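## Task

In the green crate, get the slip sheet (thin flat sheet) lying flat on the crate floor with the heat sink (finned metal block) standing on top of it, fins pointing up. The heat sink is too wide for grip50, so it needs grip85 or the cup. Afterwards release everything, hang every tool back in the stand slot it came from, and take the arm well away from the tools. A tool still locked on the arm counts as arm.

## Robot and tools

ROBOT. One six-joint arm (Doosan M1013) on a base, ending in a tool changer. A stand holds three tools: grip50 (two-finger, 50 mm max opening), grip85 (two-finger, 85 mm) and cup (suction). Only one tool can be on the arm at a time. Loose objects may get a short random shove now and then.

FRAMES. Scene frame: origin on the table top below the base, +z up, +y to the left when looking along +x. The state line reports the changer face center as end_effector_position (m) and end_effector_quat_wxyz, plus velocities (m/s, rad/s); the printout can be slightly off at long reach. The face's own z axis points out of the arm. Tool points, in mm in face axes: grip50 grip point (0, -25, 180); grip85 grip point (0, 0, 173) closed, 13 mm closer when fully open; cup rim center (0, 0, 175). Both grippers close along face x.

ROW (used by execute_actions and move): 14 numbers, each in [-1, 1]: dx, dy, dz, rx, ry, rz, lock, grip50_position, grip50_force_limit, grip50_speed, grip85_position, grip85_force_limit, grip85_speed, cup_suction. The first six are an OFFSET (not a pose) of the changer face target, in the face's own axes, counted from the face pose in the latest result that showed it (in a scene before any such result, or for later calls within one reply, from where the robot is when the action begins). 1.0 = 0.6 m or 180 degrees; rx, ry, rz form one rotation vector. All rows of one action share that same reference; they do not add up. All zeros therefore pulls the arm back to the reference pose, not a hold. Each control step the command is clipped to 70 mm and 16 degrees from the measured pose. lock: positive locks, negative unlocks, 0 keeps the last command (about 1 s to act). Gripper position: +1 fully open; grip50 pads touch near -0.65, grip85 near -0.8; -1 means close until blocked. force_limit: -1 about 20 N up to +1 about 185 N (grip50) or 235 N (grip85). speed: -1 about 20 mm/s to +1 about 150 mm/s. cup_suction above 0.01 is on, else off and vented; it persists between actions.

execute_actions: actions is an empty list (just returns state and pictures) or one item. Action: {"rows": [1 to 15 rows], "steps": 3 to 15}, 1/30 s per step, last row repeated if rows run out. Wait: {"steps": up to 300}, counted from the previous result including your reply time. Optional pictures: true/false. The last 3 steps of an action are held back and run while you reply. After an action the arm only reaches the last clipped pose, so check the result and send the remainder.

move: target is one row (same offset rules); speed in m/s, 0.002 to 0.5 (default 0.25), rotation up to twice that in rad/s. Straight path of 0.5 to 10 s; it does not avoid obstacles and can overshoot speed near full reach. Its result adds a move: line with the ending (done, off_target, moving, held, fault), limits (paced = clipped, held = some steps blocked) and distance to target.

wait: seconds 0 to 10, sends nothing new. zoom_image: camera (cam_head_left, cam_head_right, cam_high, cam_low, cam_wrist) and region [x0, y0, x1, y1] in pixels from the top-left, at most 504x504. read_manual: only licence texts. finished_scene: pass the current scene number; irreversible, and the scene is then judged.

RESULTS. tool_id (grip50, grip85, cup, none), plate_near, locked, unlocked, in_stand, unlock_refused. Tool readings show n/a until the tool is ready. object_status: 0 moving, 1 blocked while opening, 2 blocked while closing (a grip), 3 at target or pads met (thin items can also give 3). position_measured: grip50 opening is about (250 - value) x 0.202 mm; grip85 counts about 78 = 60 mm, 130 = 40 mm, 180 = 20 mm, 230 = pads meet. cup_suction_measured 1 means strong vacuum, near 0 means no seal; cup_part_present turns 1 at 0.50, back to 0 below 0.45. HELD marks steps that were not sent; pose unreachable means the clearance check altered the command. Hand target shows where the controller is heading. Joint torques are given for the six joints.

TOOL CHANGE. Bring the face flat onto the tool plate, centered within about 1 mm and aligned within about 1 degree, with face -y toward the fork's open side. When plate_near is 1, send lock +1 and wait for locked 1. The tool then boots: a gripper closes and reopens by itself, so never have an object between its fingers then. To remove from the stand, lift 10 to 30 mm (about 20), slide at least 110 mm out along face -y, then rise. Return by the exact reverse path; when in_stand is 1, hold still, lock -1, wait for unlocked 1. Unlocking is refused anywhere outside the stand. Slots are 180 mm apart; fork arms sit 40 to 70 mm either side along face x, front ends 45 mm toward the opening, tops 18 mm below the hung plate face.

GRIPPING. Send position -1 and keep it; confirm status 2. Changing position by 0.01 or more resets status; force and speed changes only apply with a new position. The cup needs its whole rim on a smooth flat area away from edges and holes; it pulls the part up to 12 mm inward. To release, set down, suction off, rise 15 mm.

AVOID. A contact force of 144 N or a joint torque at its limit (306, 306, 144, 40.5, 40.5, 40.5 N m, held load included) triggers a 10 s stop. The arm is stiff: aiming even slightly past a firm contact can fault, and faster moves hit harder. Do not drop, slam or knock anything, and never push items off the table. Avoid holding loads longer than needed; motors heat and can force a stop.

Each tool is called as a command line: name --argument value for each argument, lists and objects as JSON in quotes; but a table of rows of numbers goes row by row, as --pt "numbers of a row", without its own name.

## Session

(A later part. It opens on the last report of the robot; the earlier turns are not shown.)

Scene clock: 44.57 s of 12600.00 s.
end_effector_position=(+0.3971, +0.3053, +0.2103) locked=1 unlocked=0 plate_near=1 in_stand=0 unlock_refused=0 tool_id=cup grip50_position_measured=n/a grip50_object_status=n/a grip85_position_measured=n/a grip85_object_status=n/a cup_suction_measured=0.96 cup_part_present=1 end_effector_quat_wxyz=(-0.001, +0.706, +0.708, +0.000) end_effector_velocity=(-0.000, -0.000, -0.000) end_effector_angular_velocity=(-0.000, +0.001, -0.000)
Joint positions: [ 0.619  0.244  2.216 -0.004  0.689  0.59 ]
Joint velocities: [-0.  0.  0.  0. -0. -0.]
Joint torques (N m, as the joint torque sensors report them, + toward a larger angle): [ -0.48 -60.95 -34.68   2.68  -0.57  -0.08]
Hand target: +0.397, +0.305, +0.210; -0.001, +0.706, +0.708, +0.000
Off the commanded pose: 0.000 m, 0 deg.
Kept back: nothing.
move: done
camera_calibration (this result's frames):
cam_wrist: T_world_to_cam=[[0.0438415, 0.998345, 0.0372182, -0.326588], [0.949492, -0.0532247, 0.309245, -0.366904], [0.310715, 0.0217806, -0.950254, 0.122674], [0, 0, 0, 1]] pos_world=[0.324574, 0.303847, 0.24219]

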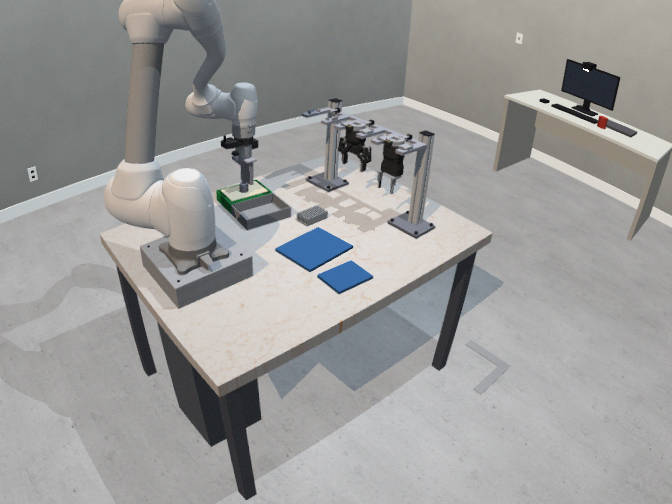

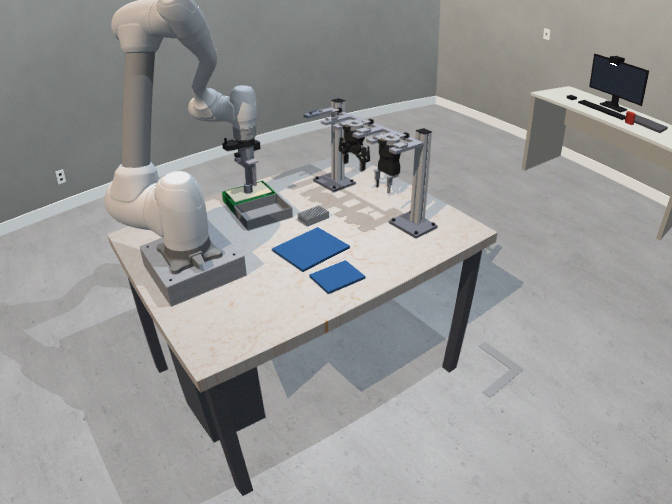

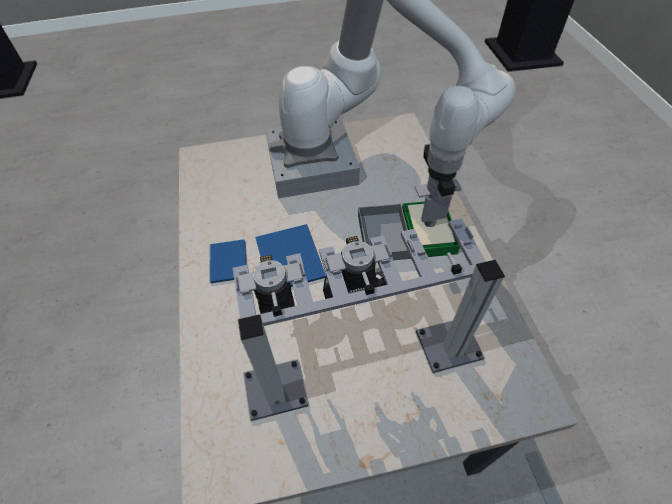

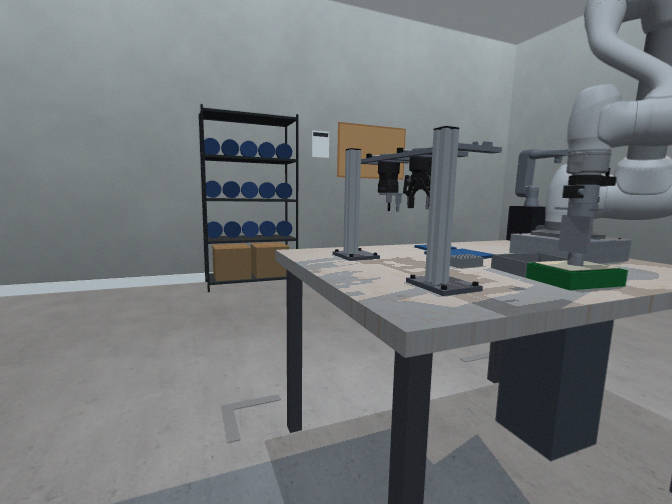

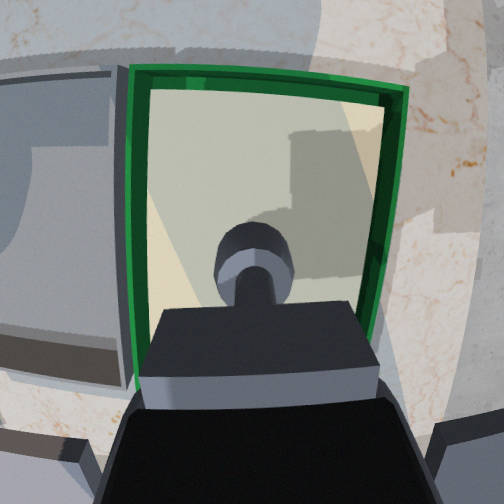

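move --target '[0,0,0.0615,0,0,0,0,1,0,0,1,0,0,1]' --speed 0.08

execute_actions --actions '[{"rows":[[0,0,0.0004,0,0,0,0,1,0,0,1,0,0,1],[0,0,0.0008,0,0,0,0,1,0,0,1,0,0,1],[0,0,0.0012,0,0,0,0,1,0,0,1,0,0,1]],"steps":9}]'

Scene clock: 45.53 s of 12600.00 s.
end_effector_position=(+0.3971, +0.3053, +0.1733) locked=1 unlocked=0 plate_near=1 in_stand=0 unlock_refused=0 tool_id=cup grip50_position_measured=n/a grip50_object_status=n/a grip85_position_measured=n/a grip85_object_status=n/a cup_suction_measured=0.96 cup_part_present=1 end_effector_quat_wxyz=(-0.001, +0.706, +0.708, +0.001) end_effector_velocity=(-0.000, -0.000, -0.000) end_effector_angular_velocity=(-0.000, +0.001, -0.001)
Joint positions: [ 0.618  0.303  2.236 -0.005  0.609  0.59 ]
Joint velocities: [-0.     0.    -0.     0.001  0.001 -0.   ]
Joint torques (N m, as the joint torque sensors report them, + toward a larger angle): [ -3.03 -65.69 -30.66   2.27  -0.71  -0.16]
Hand target: +0.397, +0.305, +0.173; -0.001, +0.706, +0.708, +0.000
Off the commanded pose: 0.000 m, 0 deg.
Kept back: nothing.
move: done
camera_calibration (this result's frames):
cam_wrist: T_world_to_cam=[[0.0438281, 0.998344, 0.037265, -0.325249], [0.949479, -0.0532275, 0.309284, -0.355448], [0.310755, 0.021827, -0.950239, 0.0875722], [0, 0, 0, 1]] pos_world=[0.324532, 0.303879, 0.205269]

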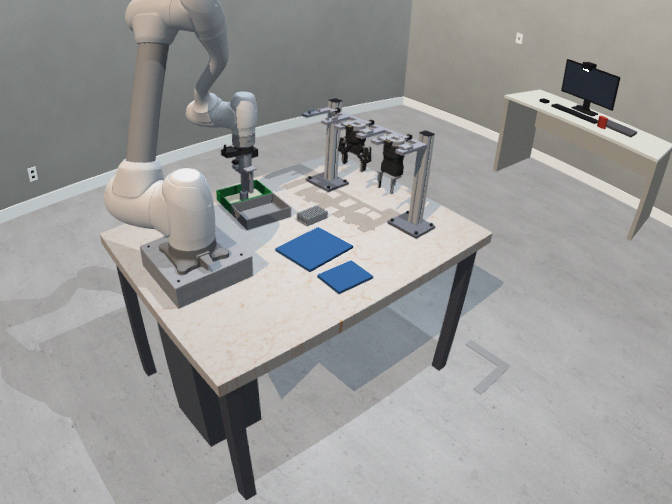

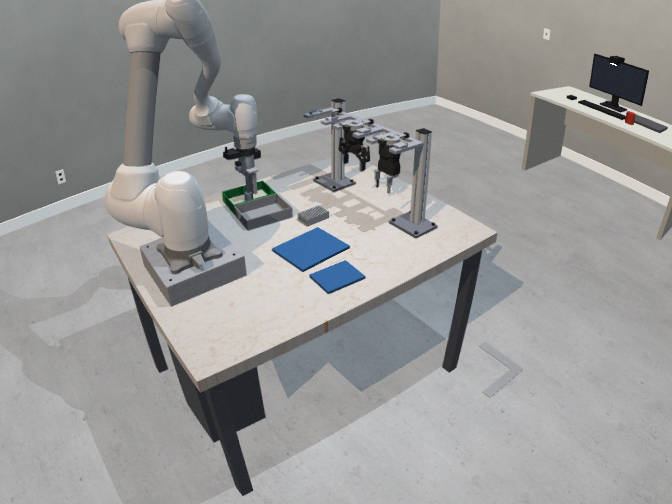

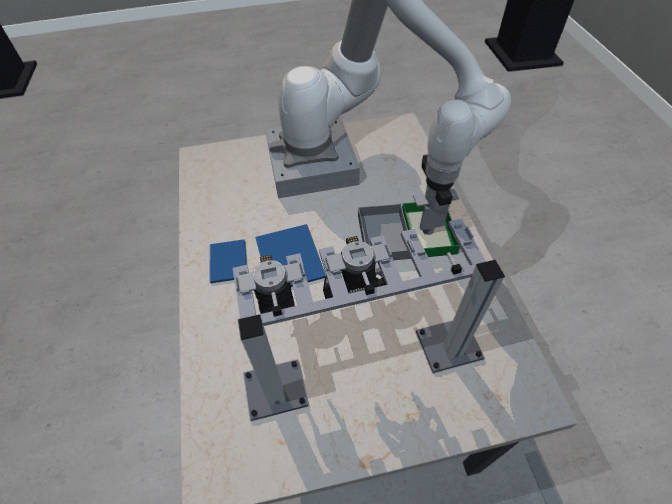

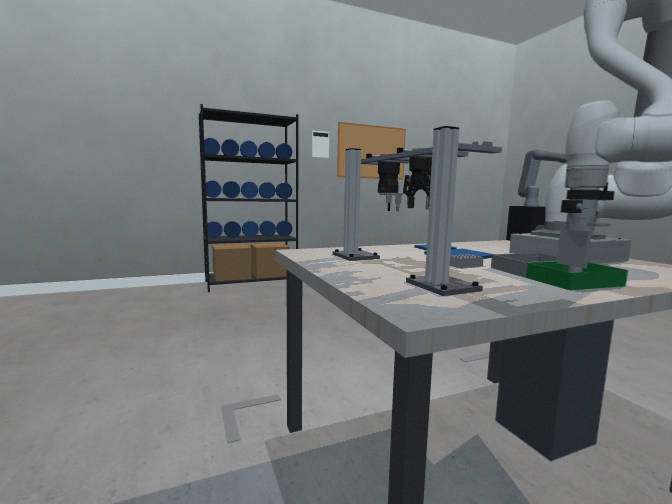

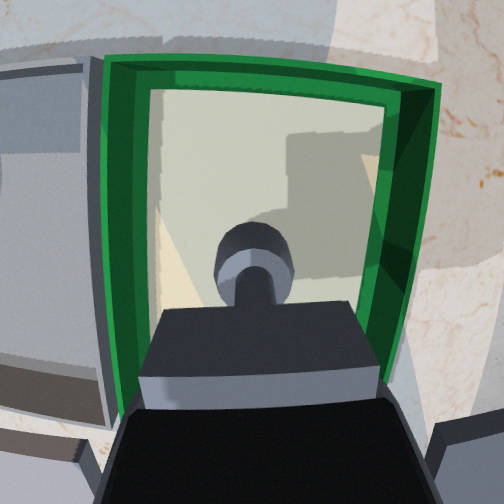

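Scene clock: 45.73 s of 12600.00 s.
end_effector_position=(+0.3971, +0.3053, +0.1726) locked=1 unlocked=0 plate_near=1 in_stand=0 unlock_refused=0 tool_id=cup grip50_position_measured=n/a grip50_object_status=n/a grip85_position_measured=n/a grip85_object_status=n/a cup_suction_measured=0.96 cup_part_present=1 end_effector_quat_wxyz=(-0.001, +0.706, +0.708, +0.001) end_effector_velocity=(-0.000, -0.000, -0.001) end_effector_angular_velocity=(-0.001, -0.000, +0.001)
Joint positions: [ 0.618  0.305  2.237 -0.005  0.607  0.59 ]
Joint velocities: [ 0.     0.001  0.001 -0.001 -0.001  0.   ]
Joint torques (N m, as the joint torque sensors report them, + toward a larger angle): [ -1.75 -63.49 -31.06   2.22  -0.68   0.01]
Steps of this call (steps 1 to 6: the first 6 steps of this action). Readings (end_effector_position | what the end effector reports):
1: (+0.3971, +0.3053, +0.1733) | locked=1 unlocked=0 plate_near=1 in_stand=0 unlock_refused=0 tool_id=cup grip50_position_measured=n/a grip50_object_status=n/a grip85_position_measured=n/a grip85_object_status=n/a cup_suction_measured=0.96 cup_part_present=1
2: (+0.3971, +0.3053, +0.1732) | locked=1 unlocked=0 plate_near=1 in_stand=0 unlock_refused=0 tool_id=cup grip50_position_measured=n/a grip50_object_status=n/a grip85_position_measured=n/a grip85_object_status=n/a cup_suction_measured=0.96 cup_part_present=1
4: (+0.3971, +0.3053, +0.1727) | locked=1 unlocked=0 plate_near=1 in_stand=0 unlock_refused=0 tool_id=cup grip50_position_measured=n/a grip50_object_status=n/a grip85_position_measured=n/a grip85_object_status=n/a cup_suction_measured=0.96 cup_part_present=1
6: the state above

execute_actions --actions '[{"rows":[[0,0,0.0004,0,0,0,0,1,0,0,1,0,0,1],[0,0,0.0008,0,0,0,0,1,0,0,1,0,0,1],[0,0,0.0012,0,0,0,0,1,0,0,1,0,0,1]],"steps":9}]'

Scene clock: 46.03 s of 12600.00 s.
end_effector_position=(+0.3971, +0.3053, +0.1719) locked=1 unlocked=0 plate_near=1 in_stand=0 unlock_refused=0 tool_id=cup grip50_position_measured=n/a grip50_object_status=n/a grip85_position_measured=n/a grip85_object_status=n/a cup_suction_measured=0.96 cup_part_present=1 end_effector_quat_wxyz=(-0.001, +0.706, +0.708, +0.000) end_effector_velocity=(+0.000, +0.000, -0.000) end_effector_angular_velocity=(+0.000, -0.001, +0.001)
Joint positions: [ 0.618  0.306  2.237 -0.005  0.606  0.59 ]
Joint velocities: [-0.     0.001 -0.    -0.001 -0.001 -0.   ]
Joint torques (N m, as the joint torque sensors report them, + toward a larger angle): [ -2.09 -63.   -30.07   2.01  -0.55  -0.02]
Off your previous action's commanded pose: 0.000 m, 0 deg at its last step (step 3 of this call).
Steps of this call (steps 1 to 3: the last 3 steps of your previous action; steps 4 to 9: the first 6 steps of this action). Readings (end_effector_position | what the end effector reports):
4: (+0.3971, +0.3053, +0.1726) | locked=1 unlocked=0 plate_near=1 in_stand=0 unlock_refused=0 tool_id=cup grip50_position_measured=n/a grip50_object_status=n/a grip85_position_measured=n/a grip85_object_status=n/a cup_suction_measured=0.96 cup_part_present=1
5: (+0.3971, +0.3053, +0.1724) | locked=1 unlocked=0 plate_near=1 in_stand=0 unlock_refused=0 tool_id=cup grip50_position_measured=n/a grip50_object_status=n/a grip85_position_measured=n/a grip85_object_status=n/a cup_suction_measured=0.96 cup_part_present=1
7: (+0.3971, +0.3053, +0.1720) | locked=1 unlocked=0 plate_near=1 in_stand=0 unlock_refused=0 tool_id=cup grip50_position_measured=n/a grip50_object_status=n/a grip85_position_measured=n/a grip85_object_status=n/a cup_suction_measured=0.96 cup_part_present=1
9: the state above

execute_actions --actions '[{"rows":[[0,0,0.0004,0,0,0,0,1,0,0,1,0,0,1],[0,0,0.0008,0,0,0,0,1,0,0,1,0,0,1],[0,0,0.0012,0,0,0,0,1,0,0,1,0,0,1],[0,0,0.0012,0,0,0,0,1,0,0,1,0,0,1],[0,0,0.0012,0,0,0,0,1,0,0,1,0,0,0]],"steps":15}]'

Scene clock: 46.53 s of 12600.00 s.
end_effector_position=(+0.3971, +0.3053, +0.1712) locked=1 unlocked=0 plate_near=1 in_stand=0 unlock_refused=0 tool_id=cup grip50_position_measured=n/a grip50_object_status=n/a grip85_position_measured=n/a grip85_object_status=n/a cup_suction_measured=0.00 cup_part_present=0 end_effector_quat_wxyz=(-0.001, +0.706, +0.708, +0.001) end_effector_velocity=(+0.000, +0.000, +0.000) end_effector_angular_velocity=(+0.001, -0.001, -0.001)
Joint positions: [ 0.618  0.307  2.237 -0.005  0.604  0.591]
Joint velocities: [-0.    -0.    -0.001  0.001 -0.     0.   ]
Joint torques (N m, as the joint torque sensors report them, + toward a larger angle): [ -2.94 -59.76 -26.93   2.4   -0.72  -0.11]
Off your previous action's commanded pose: 0.000 m, 0 deg at its last step (step 3 of this call).
Steps of this call (steps 1 to 3: the last 3 steps of your previous action; steps 4 to 15: the first 12 steps of this action). Readings (end_effector_position | what the end effector reports):
4: (+0.3971, +0.3053, +0.1719) | locked=1 unlocked=0 plate_near=1 in_stand=0 unlock_refused=0 tool_id=cup grip50_position_measured=n/a grip50_object_status=n/a grip85_position_measured=n/a grip85_object_status=n/a cup_suction_measured=0.96 cup_part_present=1
5: (+0.3971, +0.3053, +0.1717) | locked=1 unlocked=0 plate_near=1 in_stand=0 unlock_refused=0 tool_id=cup grip50_position_measured=n/a grip50_object_status=n/a grip85_position_measured=n/a grip85_object_status=n/a cup_suction_measured=0.96 cup_part_present=1
7: (+0.3971, +0.3053, +0.1713) | locked=1 unlocked=0 plate_near=1 in_stand=0 unlock_refused=0 tool_id=cup grip50_position_measured=n/a grip50_object_status=n/a grip85_position_measured=n/a grip85_object_status=n/a cup_suction_measured=0.96 cup_part_present=1
11: (+0.3971, +0.3053, +0.1712) | locked=1 unlocked=0 plate_near=1 in_stand=0 unlock_refused=0 tool_id=cup grip50_position_measured=n/a grip50_object_status=n/a grip85_position_measured=n/a grip85_object_status=n/a cup_suction_measured=0.00 cup_part_present=0
15: the state above

move --target '[0,0,-0.05,0,0,0,0,1,0,0,1,0,0,0]' --speed 0.1

move --target '[-0.2208,0.2687,-0.3005,0,0,-0.012,0,1,0,0,1,0,0,0]' --speed 0.4

Scene clock: 47.50 s of 12600.00 s.
end_effector_position=(+0.3971, +0.3052, +0.2012) locked=1 unlocked=0 plate_near=1 in_stand=0 unlock_refused=0 tool_id=cup grip50_position_measured=n/a grip50_object_status=n/a grip85_position_measured=n/a grip85_object_status=n/a cup_suction_measured=0.00 cup_part_present=0 end_effector_quat_wxyz=(-0.001, +0.707, +0.708, +0.000) end_effector_velocity=(-0.001, -0.000, -0.000) end_effector_angular_velocity=(-0.001, +0.002, +0.000)
Joint positions: [ 0.619  0.258  2.221 -0.004  0.669  0.59 ]
Joint velocities: [ 0.    -0.     0.001  0.     0.001 -0.   ]
Joint torques (N m, as the joint torque sensors report them, + toward a larger angle): [ -1.02 -61.03 -33.34   2.66  -0.3   -0.1 ]
Hand target: +0.397, +0.305, +0.201; -0.001, +0.706, +0.708, +0.001
Off your previous action's commanded pose: 0.000 m, 0 deg at its last step (step 3 of this call).
Off the commanded pose: 0.000 m, 0 deg.
Kept back: nothing.
move: done
camera_calibration (this result's frames):
cam_wrist: T_world_to_cam=[[0.0439114, 0.998341, 0.0372333, -0.326267], [0.949486, -0.0532961, 0.309252, -0.364096], [0.310723, 0.0217728, -0.950251, 0.11409], [0, 0, 0, 1]] pos_world=[0.324581, 0.303837, 0.233159]

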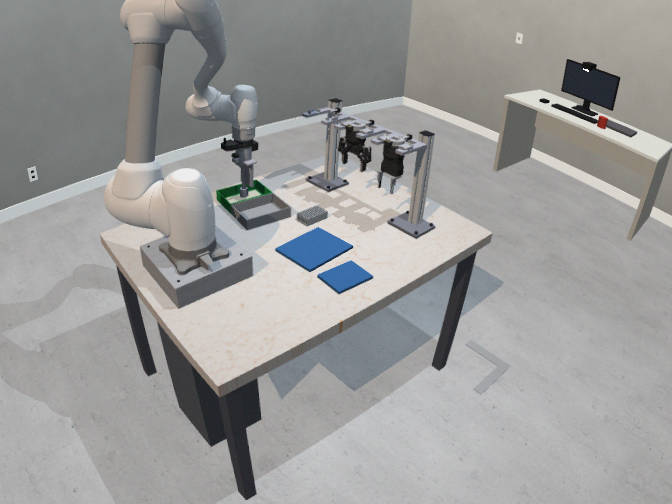

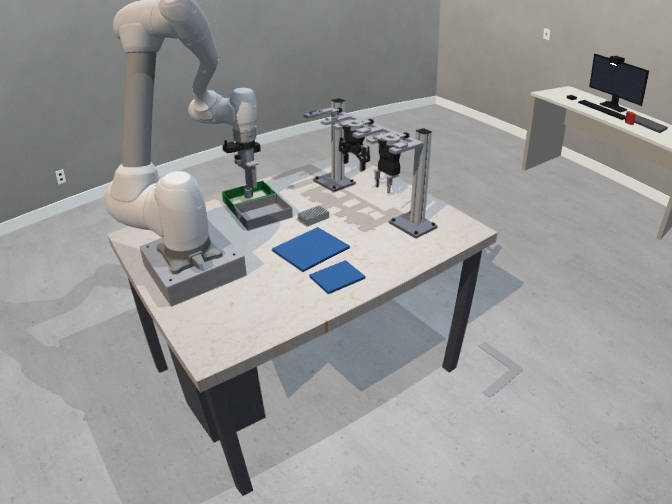

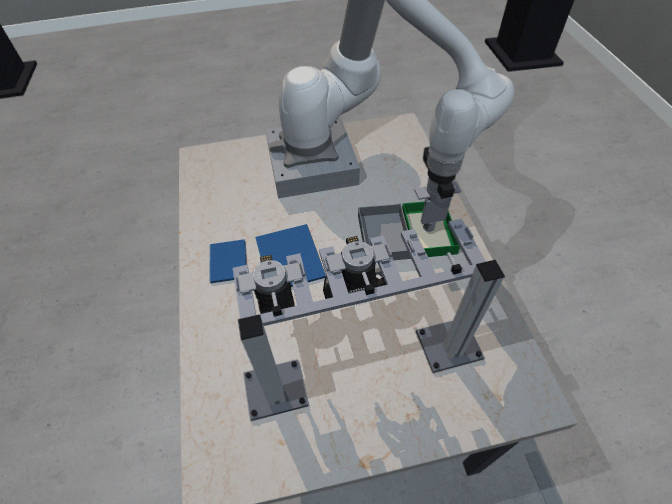

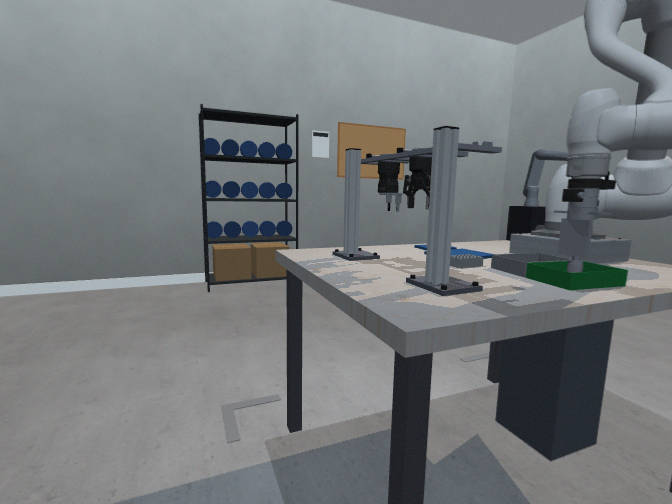

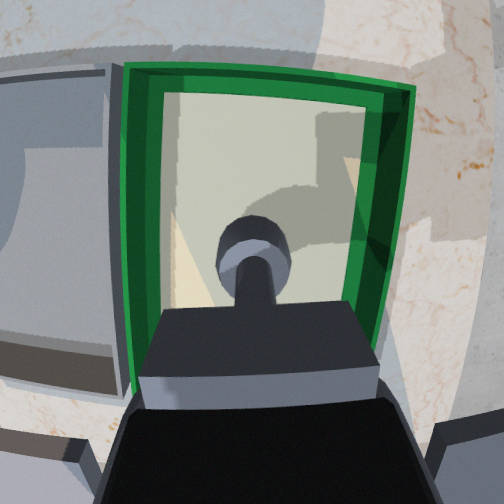

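Scene clock: 48.63 s of 12600.00 s.
end_effector_position=(+0.5588, +0.1725, +0.3813) locked=1 unlocked=0 plate_near=1 in_stand=0 unlock_refused=0 tool_id=cup grip50_position_measured=n/a grip50_object_status=n/a grip85_position_measured=n/a grip85_object_status=n/a cup_suction_measured=0.00 cup_part_present=0 end_effector_quat_wxyz=(-0.000, +0.693, +0.721, +0.000) end_effector_velocity=(+0.001, -0.000, +0.001) end_effector_angular_velocity=(+0.001, -0.001, -0.000)
Joint positions: [ 0.276  0.16   1.921 -0.007  1.066  0.209]
Joint velocities: [-0.    -0.    -0.001  0.     0.    -0.   ]
Joint torques (N m, as the joint torque sensors report them, + toward a larger angle): [ -2.31 -61.82 -45.24   3.75  -0.31  -0.05]
Hand target: +0.559, +0.172, +0.381; -0.000, +0.693, +0.721, +0.000
Off the commanded pose: 0.000 m, 0 deg.
Kept back: nothing.
move: done
camera_calibration (this result's frames):
cam_wrist: T_world_to_cam=[[0.00629742, 0.999318, 0.0363901, -0.186337], [0.95074, -0.017262, 0.309508, -0.587347], [0.309925, 0.0326484, -0.9502, 0.236377], [0, 0, 0, 1]] pos_world=[0.486329, 0.168353, 0.413175]

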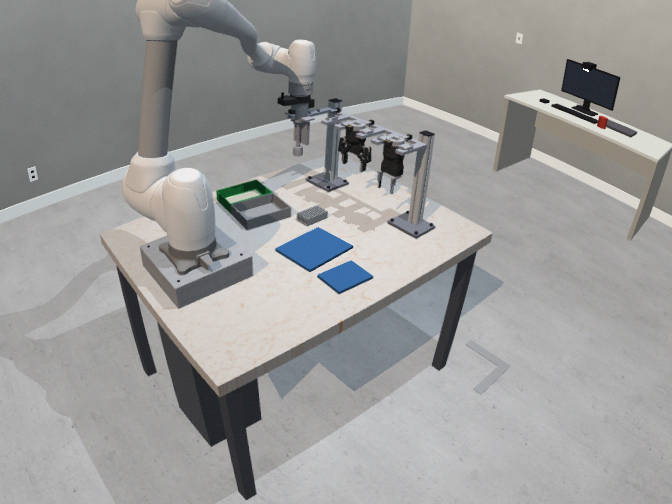

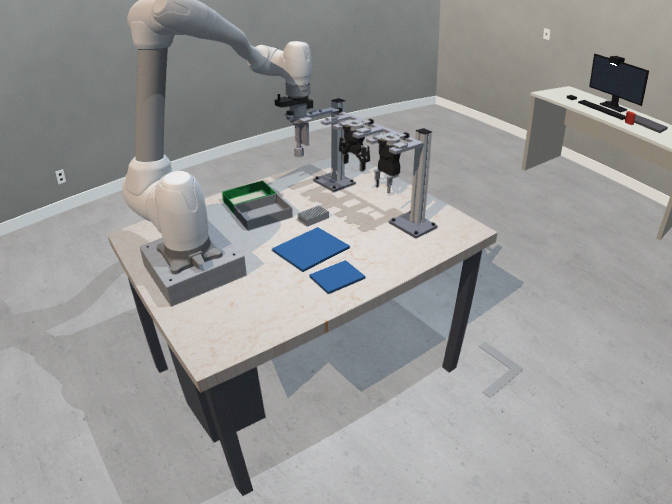

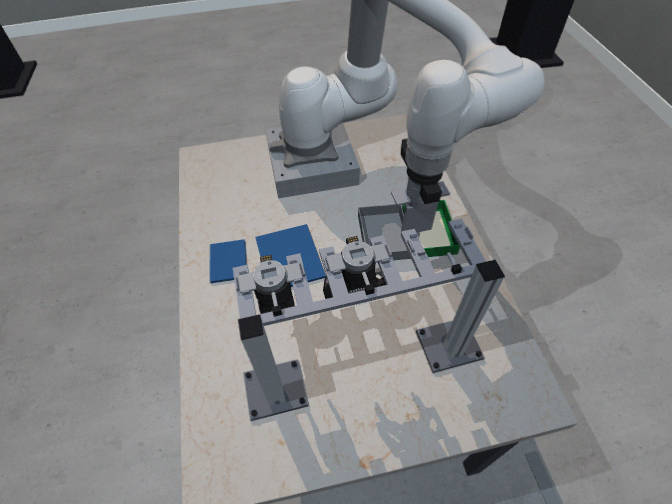

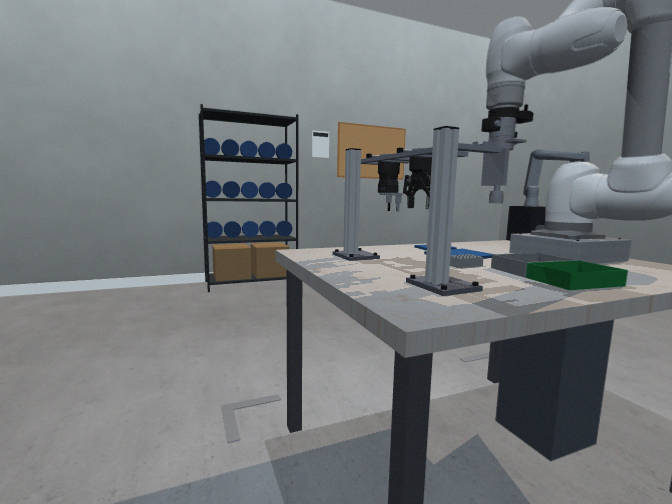

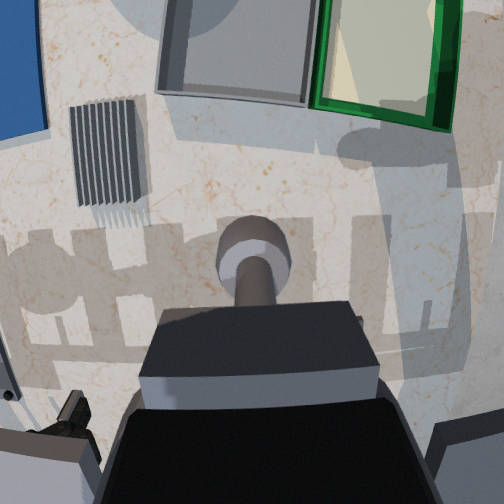

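move --target '[0.001,0.1994,0,0,0,0,0,1,0,0,1,0,0,0]' --speed 0.25

Scene clock: 49.73 s of 12600.00 s.
end_effector_position=(+0.6782, +0.1776, +0.3810) locked=1 unlocked=0 plate_near=1 in_stand=0 unlock_refused=0 tool_id=cup grip50_position_measured=n/a grip50_object_status=n/a grip85_position_measured=n/a grip85_object_status=n/a cup_suction_measured=0.00 cup_part_present=0 end_effector_quat_wxyz=(-0.000, +0.693, +0.721, +0.000) end_effector_velocity=(-0.000, -0.000, -0.001) end_effector_angular_velocity=(-0.001, +0.002, +0.000)
Joint positions: [ 0.242  0.332  1.698 -0.007  1.117  0.175]
Joint velocities: [ 0.     0.001  0.001 -0.    -0.     0.   ]
Joint torques (N m, as the joint torque sensors report them, + toward a larger angle): [ -1.97 -83.71 -47.86   3.67  -0.55  -0.1 ]
Hand target: +0.678, +0.178, +0.381; -0.000, +0.693, +0.721, +0.000
Off the commanded pose: 0.000 m, 0 deg.
Kept back: nothing.
move: done
camera_calibration (this result's frames):
cam_wrist: T_world_to_cam=[[0.00629471, 0.999323, 0.0362593, -0.192202], [0.950731, -0.0172198, 0.309537, -0.700761], [0.309952, 0.0325244, -0.950196, 0.198941], [0, 0, 0, 1]] pos_world=[0.605783, 0.173534, 0.412913]

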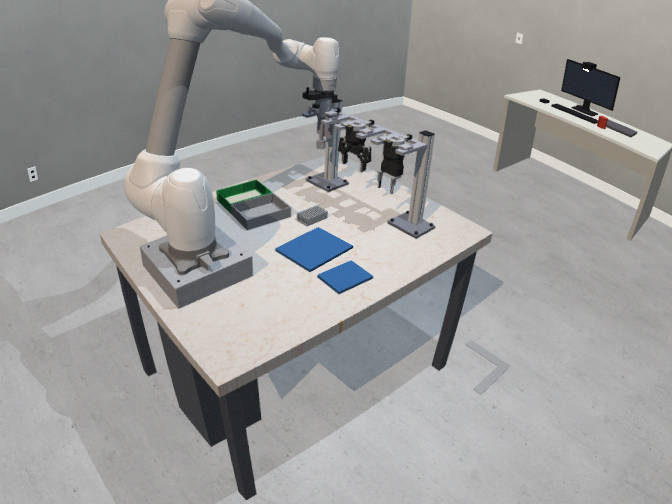

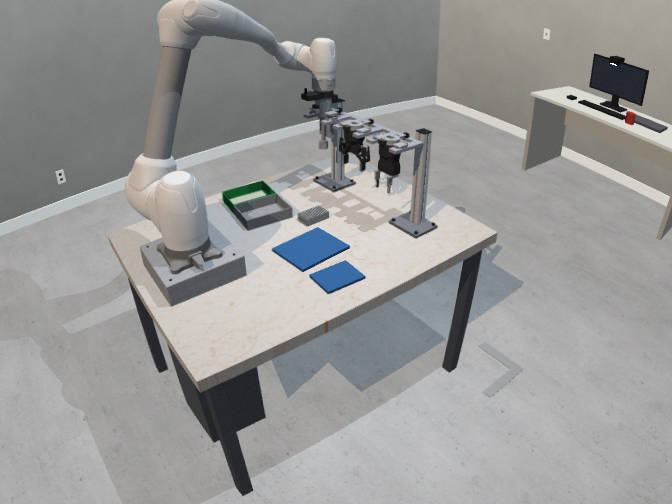

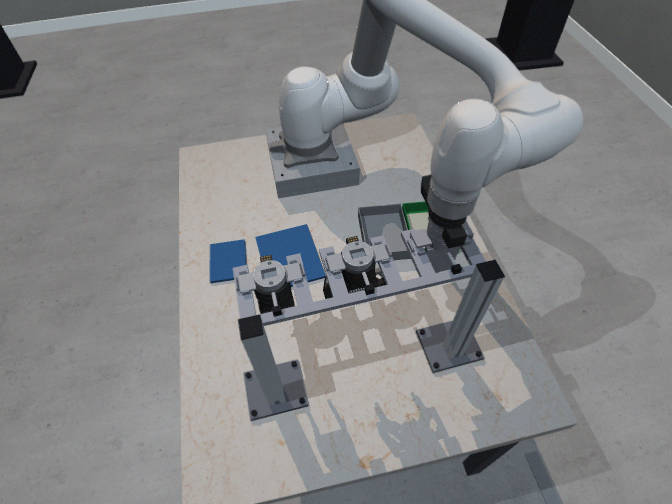

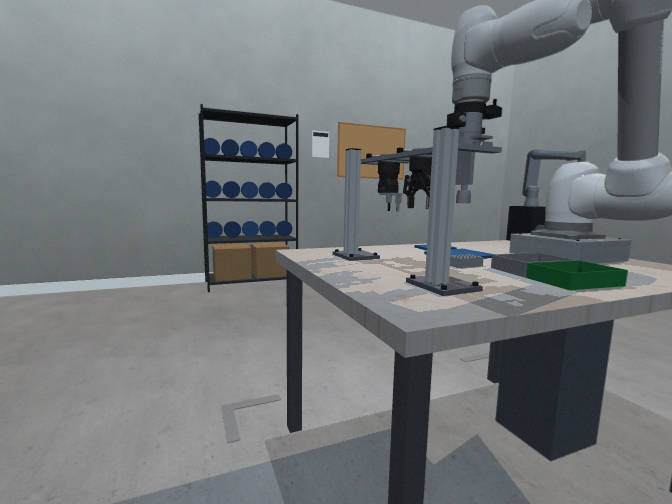

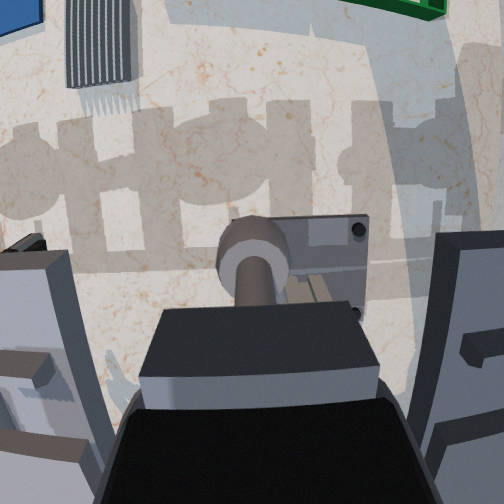

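move --target '[0.0001,0.0003,0.0323,0,0,0,0,1,0,0,1,0,0,0]' --speed 0.04

execute_actions --actions '[{"rows":[[0,0,0,0,0,0,-1,1,0,0,1,0,0,0]],"steps":15}]'

execute_actions --actions '[{"steps":19}]'

Scene clock: 50.70 s of 12600.00 s.
end_effector_position=(+0.6784, +0.1777, +0.3616) locked=1 unlocked=0 plate_near=1 in_stand=1 unlock_refused=0 tool_id=cup grip50_position_measured=n/a grip50_object_status=n/a grip85_position_measured=n/a grip85_object_status=n/a cup_suction_measured=0.00 cup_part_present=0 end_effector_quat_wxyz=(-0.000, +0.693, +0.721, +0.000) end_effector_velocity=(+0.001, +0.000, +0.001) end_effector_angular_velocity=(+0.000, -0.003, -0.001)
Joint positions: [ 0.241  0.346  1.717 -0.007  1.084  0.175]
Joint velocities: [ 0.    -0.    -0.002 -0.    -0.001  0.001]
Joint torques (N m, as the joint torque sensors report them, + toward a larger angle): [ -1.63 -84.46 -46.75   3.84  -0.51  -0.22]
Hand target: +0.678, +0.178, +0.362; -0.000, +0.693, +0.721, +0.000
Off the commanded pose: 0.000 m, 0 deg.
Kept back: nothing.
move: done
camera_calibration (this result's frames):
cam_wrist: T_world_to_cam=[[0.00622028, 0.999322, 0.0362791, -0.191538], [0.950724, -0.0171561, 0.309562, -0.694928], [0.309975, 0.0325659, -0.950187, 0.180458], [0, 0, 0, 1]] pos_world=[0.605939, 0.173609, 0.393541]

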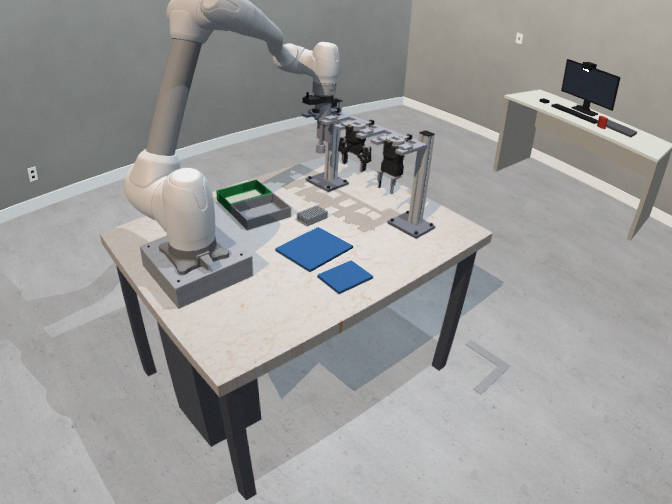

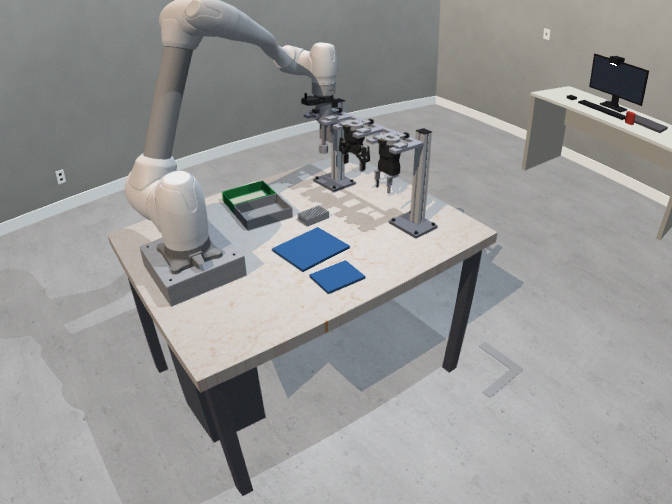

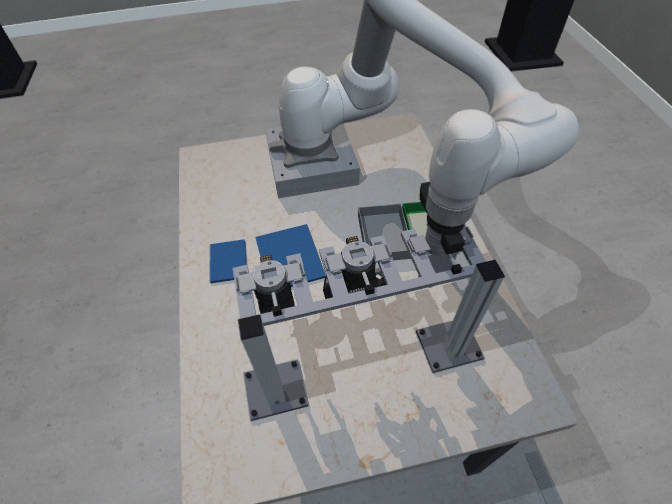

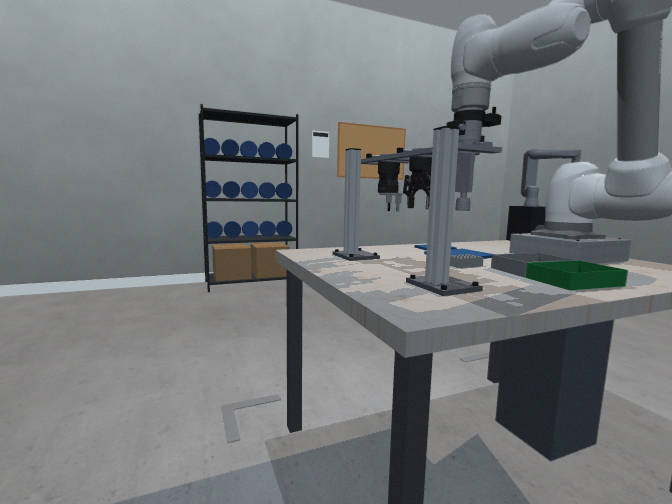

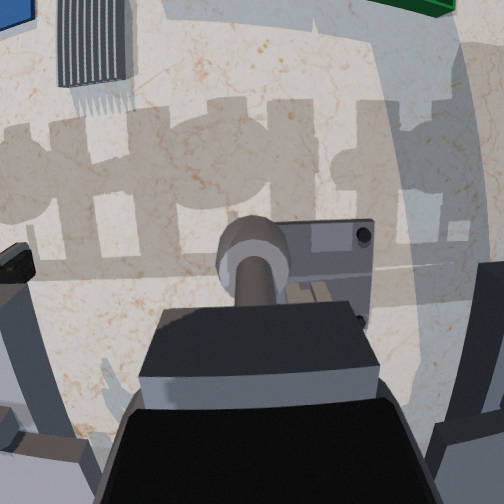

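Scene clock: 51.10 s of 12600.00 s.
end_effector_position=(+0.6784, +0.1777, +0.3616) locked=0 unlocked=0 plate_near=1 in_stand=1 unlock_refused=0 tool_id=none grip50_position_measured=n/a grip50_object_status=n/a grip85_position_measured=n/a grip85_object_status=n/a cup_suction_measured=n/a cup_part_present=n/a end_effector_quat_wxyz=(-0.000, +0.693, +0.721, +0.000) end_effector_velocity=(+0.000, +0.000, +0.000) end_effector_angular_velocity=(-0.000, -0.001, +0.000)
Joint positions: [ 0.241  0.346  1.717 -0.007  1.084  0.175]
Joint velocities: [ 0.     0.    -0.001 -0.001 -0.001 -0.   ]
Joint torques (N m, as the joint torque sensors report them, + toward a larger angle): [ -2.89 -78.7  -42.67   3.72  -0.43  -0.05]
Steps of this call (steps 1 to 12: the first 12 steps of this action). Readings (end_effector_position | what the end effector reports):
1: (+0.6784, +0.1777, +0.3616) | locked=1 unlocked=0 plate_near=1 in_stand=1 unlock_refused=0 tool_id=cup grip50_position_measured=n/a grip50_object_status=n/a grip85_position_measured=n/a grip85_object_status=n/a cup_suction_measured=0.00 cup_part_present=0
2: (+0.6784, +0.1777, +0.3616) | locked=1 unlocked=0 plate_near=1 in_stand=1 unlock_refused=0 tool_id=cup grip50_position_measured=n/a grip50_object_status=n/a grip85_position_measured=n/a grip85_object_status=n/a cup_suction_measured=0.00 cup_part_present=0
4: (+0.6784, +0.1777, +0.3616) | locked=1 unlocked=0 plate_near=1 in_stand=1 unlock_refused=0 tool_id=cup grip50_position_measured=n/a grip50_object_status=n/a grip85_position_measured=n/a grip85_object_status=n/a cup_suction_measured=0.00 cup_part_present=0
8: (+0.6784, +0.1777, +0.3616) | locked=0 unlocked=0 plate_near=1 in_stand=1 unlock_refused=0 tool_id=none grip50_position_measured=n/a grip50_object_status=n/a grip85_position_measured=n/a grip85_object_status=n/a cup_suction_measured=n/a cup_part_present=n/a
12: the state above

Scene clock: 51.73 s of 12600.00 s.
end_effector_position=(+0.6784, +0.1777, +0.3616) locked=0 unlocked=1 plate_near=1 in_stand=1 unlock_refused=0 tool_id=none grip50_position_measured=n/a grip50_object_status=n/a grip85_position_measured=n/a grip85_object_status=n/a cup_suction_measured=n/a cup_part_present=n/a end_effector_quat_wxyz=(-0.000, +0.693, +0.721, +0.000) end_effector_velocity=(+0.000, +0.000, -0.000) end_effector_angular_velocity=(+0.001, -0.000, -0.001)
Joint positions: [ 0.241  0.346  1.717 -0.007  1.084  0.175]
Joint velocities: [ 0.     0.     0.     0.001 -0.001  0.   ]
Joint torques (N m, as the joint torque sensors report them, + toward a larger angle): [ -2.11 -76.93 -43.17   3.57  -0.58  -0.25]
Hand target: +0.678, +0.178, +0.362; -0.000, +0.693, +0.721, +0.000
Off the commanded pose: 0.000 m, 0 deg.
Kept back: nothing.
Steps of this call (steps 1 to 3: the last 3 steps of your previous action; steps 4 to 19: nothing new was sent). Readings (end_effector_position | what the end effector reports):
1: (+0.6784, +0.1777, +0.3616) | locked=0 unlocked=0 plate_near=1 in_stand=1 unlock_refused=0 tool_id=none grip50_position_measured=n/a grip50_object_status=n/a grip85_position_measured=n/a grip85_object_status=n/a cup_suction_measured=n/a cup_part_present=n/a
2: (+0.6784, +0.1777, +0.3616) | locked=0 unlocked=0 plate_near=1 in_stand=1 unlock_refused=0 tool_id=none grip50_position_measured=n/a grip50_object_status=n/a grip85_position_measured=n/a grip85_object_status=n/a cup_suction_measured=n/a cup_part_present=n/a
4: (+0.6784, +0.1777, +0.3616) | locked=0 unlocked=0 plate_near=1 in_stand=1 unlock_refused=0 tool_id=none grip50_position_measured=n/a grip50_object_status=n/a grip85_position_measured=n/a grip85_object_status=n/a cup_suction_measured=n/a cup_part_present=n/a
8: (+0.6784, +0.1777, +0.3616) | locked=0 unlocked=0 plate_near=1 in_stand=1 unlock_refused=0 tool_id=none grip50_position_measured=n/a grip50_object_status=n/a grip85_position_measured=n/a grip85_object_status=n/a cup_suction_measured=n/a cup_part_present=n/a
19: the state above

execute_actions --actions '[]'

Scene clock: 52.27 s of 12600.00 s.
end_effector_position=(+0.6784, +0.1777, +0.3616) locked=0 unlocked=1 plate_near=1 in_stand=1 unlock_refused=0 tool_id=none grip50_position_measured=n/a grip50_object_status=n/a grip85_position_measured=n/a grip85_object_status=n/a cup_suction_measured=n/a cup_part_present=n/a end_effector_quat_wxyz=(-0.000, +0.693, +0.721, +0.000) end_effector_velocity=(-0.000, -0.000, -0.000) end_effector_angular_velocity=(-0.000, +0.000, +0.000)
Joint positions: [ 0.241  0.346  1.717 -0.007  1.084  0.175]
Joint velocities: [ 0.  0.  0. -0. -0. -0.]
Joint torques (N m, as the joint torque sensors report them, + toward a larger angle): [ -1.78 -77.09 -42.83   3.71  -0.84   0.  ]
Hand target: +0.678, +0.178, +0.362; -0.000, +0.693, +0.721, +0.000
Off the commanded pose: 0.000 m, 0 deg.
Kept back: nothing.
Steps of this call (steps 1 to 16: nothing new was sent). Readings (end_effector_position | what the end effector reports):
1: (+0.6784, +0.1777, +0.3616) | locked=0 unlocked=1 plate_near=1 in_stand=1 unlock_refused=0 tool_id=none grip50_position_measured=n/a grip50_object_status=n/a grip85_position_measured=n/a grip85_object_status=n/a cup_suction_measured=n/a cup_part_present=n/a
2: (+0.6784, +0.1777, +0.3616) | locked=0 unlocked=1 plate_near=1 in_stand=1 unlock_refused=0 tool_id=none grip50_position_measured=n/a grip50_object_status=n/a grip85_position_measured=n/a grip85_object_status=n/a cup_suction_measured=n/a cup_part_present=n/a
4: (+0.6784, +0.1777, +0.3616) | locked=0 unlocked=1 plate_near=1 in_stand=1 unlock_refused=0 tool_id=none grip50_position_measured=n/a grip50_object_status=n/a grip85_position_measured=n/a grip85_object_status=n/a cup_suction_measured=n/a cup_part_present=n/a
8: (+0.6784, +0.1777, +0.3616) | locked=0 unlocked=1 plate_near=1 in_stand=1 unlock_refused=0 tool_id=none grip50_position_measured=n/a grip50_object_status=n/a grip85_position_measured=n/a grip85_object_status=n/a cup_suction_measured=n/a cup_part_present=n/a
16: the state above
camera_calibration (this result's frames):
cam_wrist: T_world_to_cam=[[0.00622949, 0.999322, 0.0362806, -0.191545], [0.950721, -0.0171656, 0.309573, -0.694929], [0.309986, 0.0325642, -0.950183, 0.180449], [0, 0, 0, 1]] pos_world=[0.60594, 0.17361, 0.39354]

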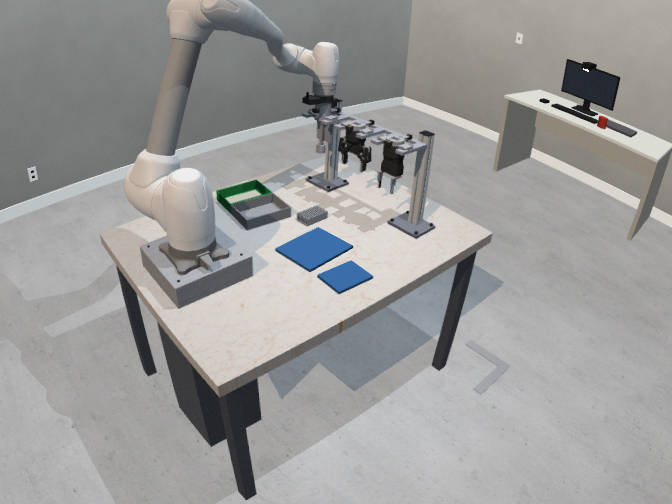

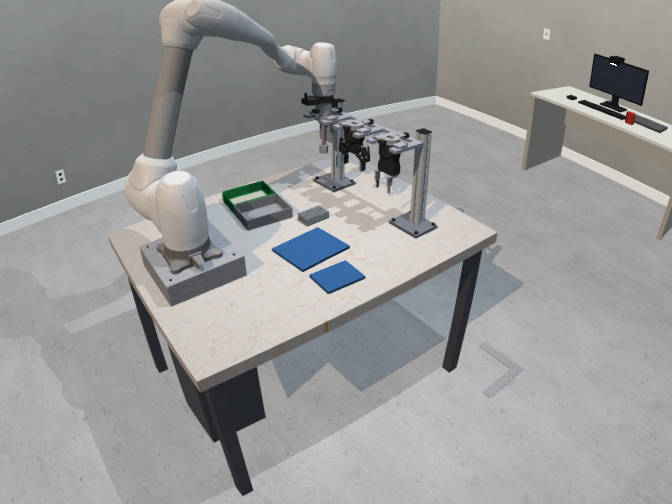

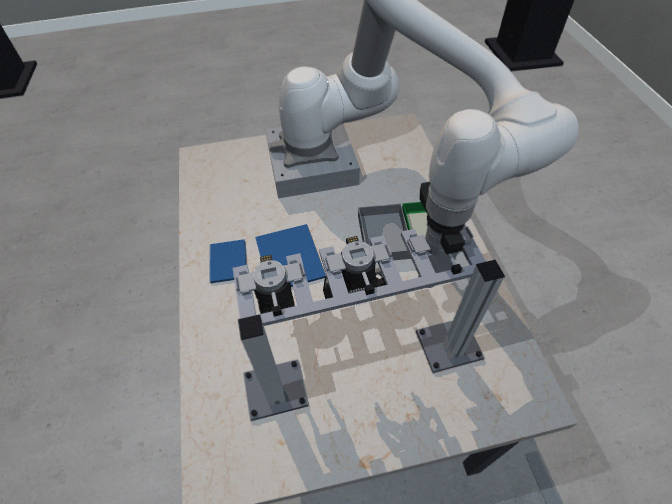

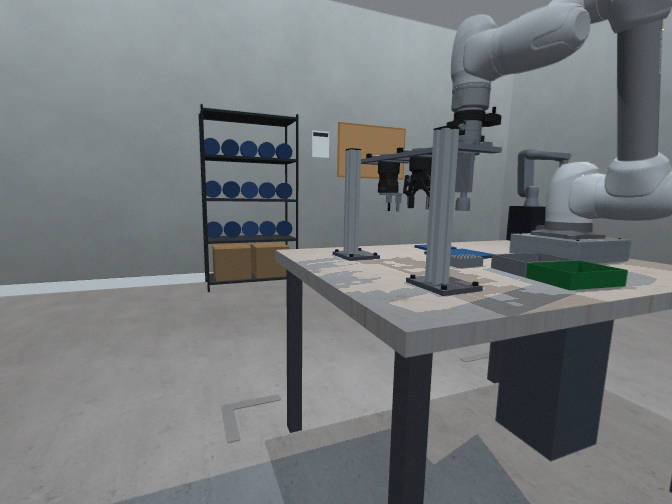

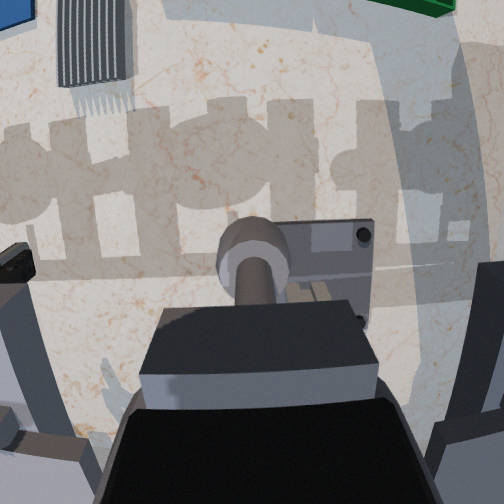

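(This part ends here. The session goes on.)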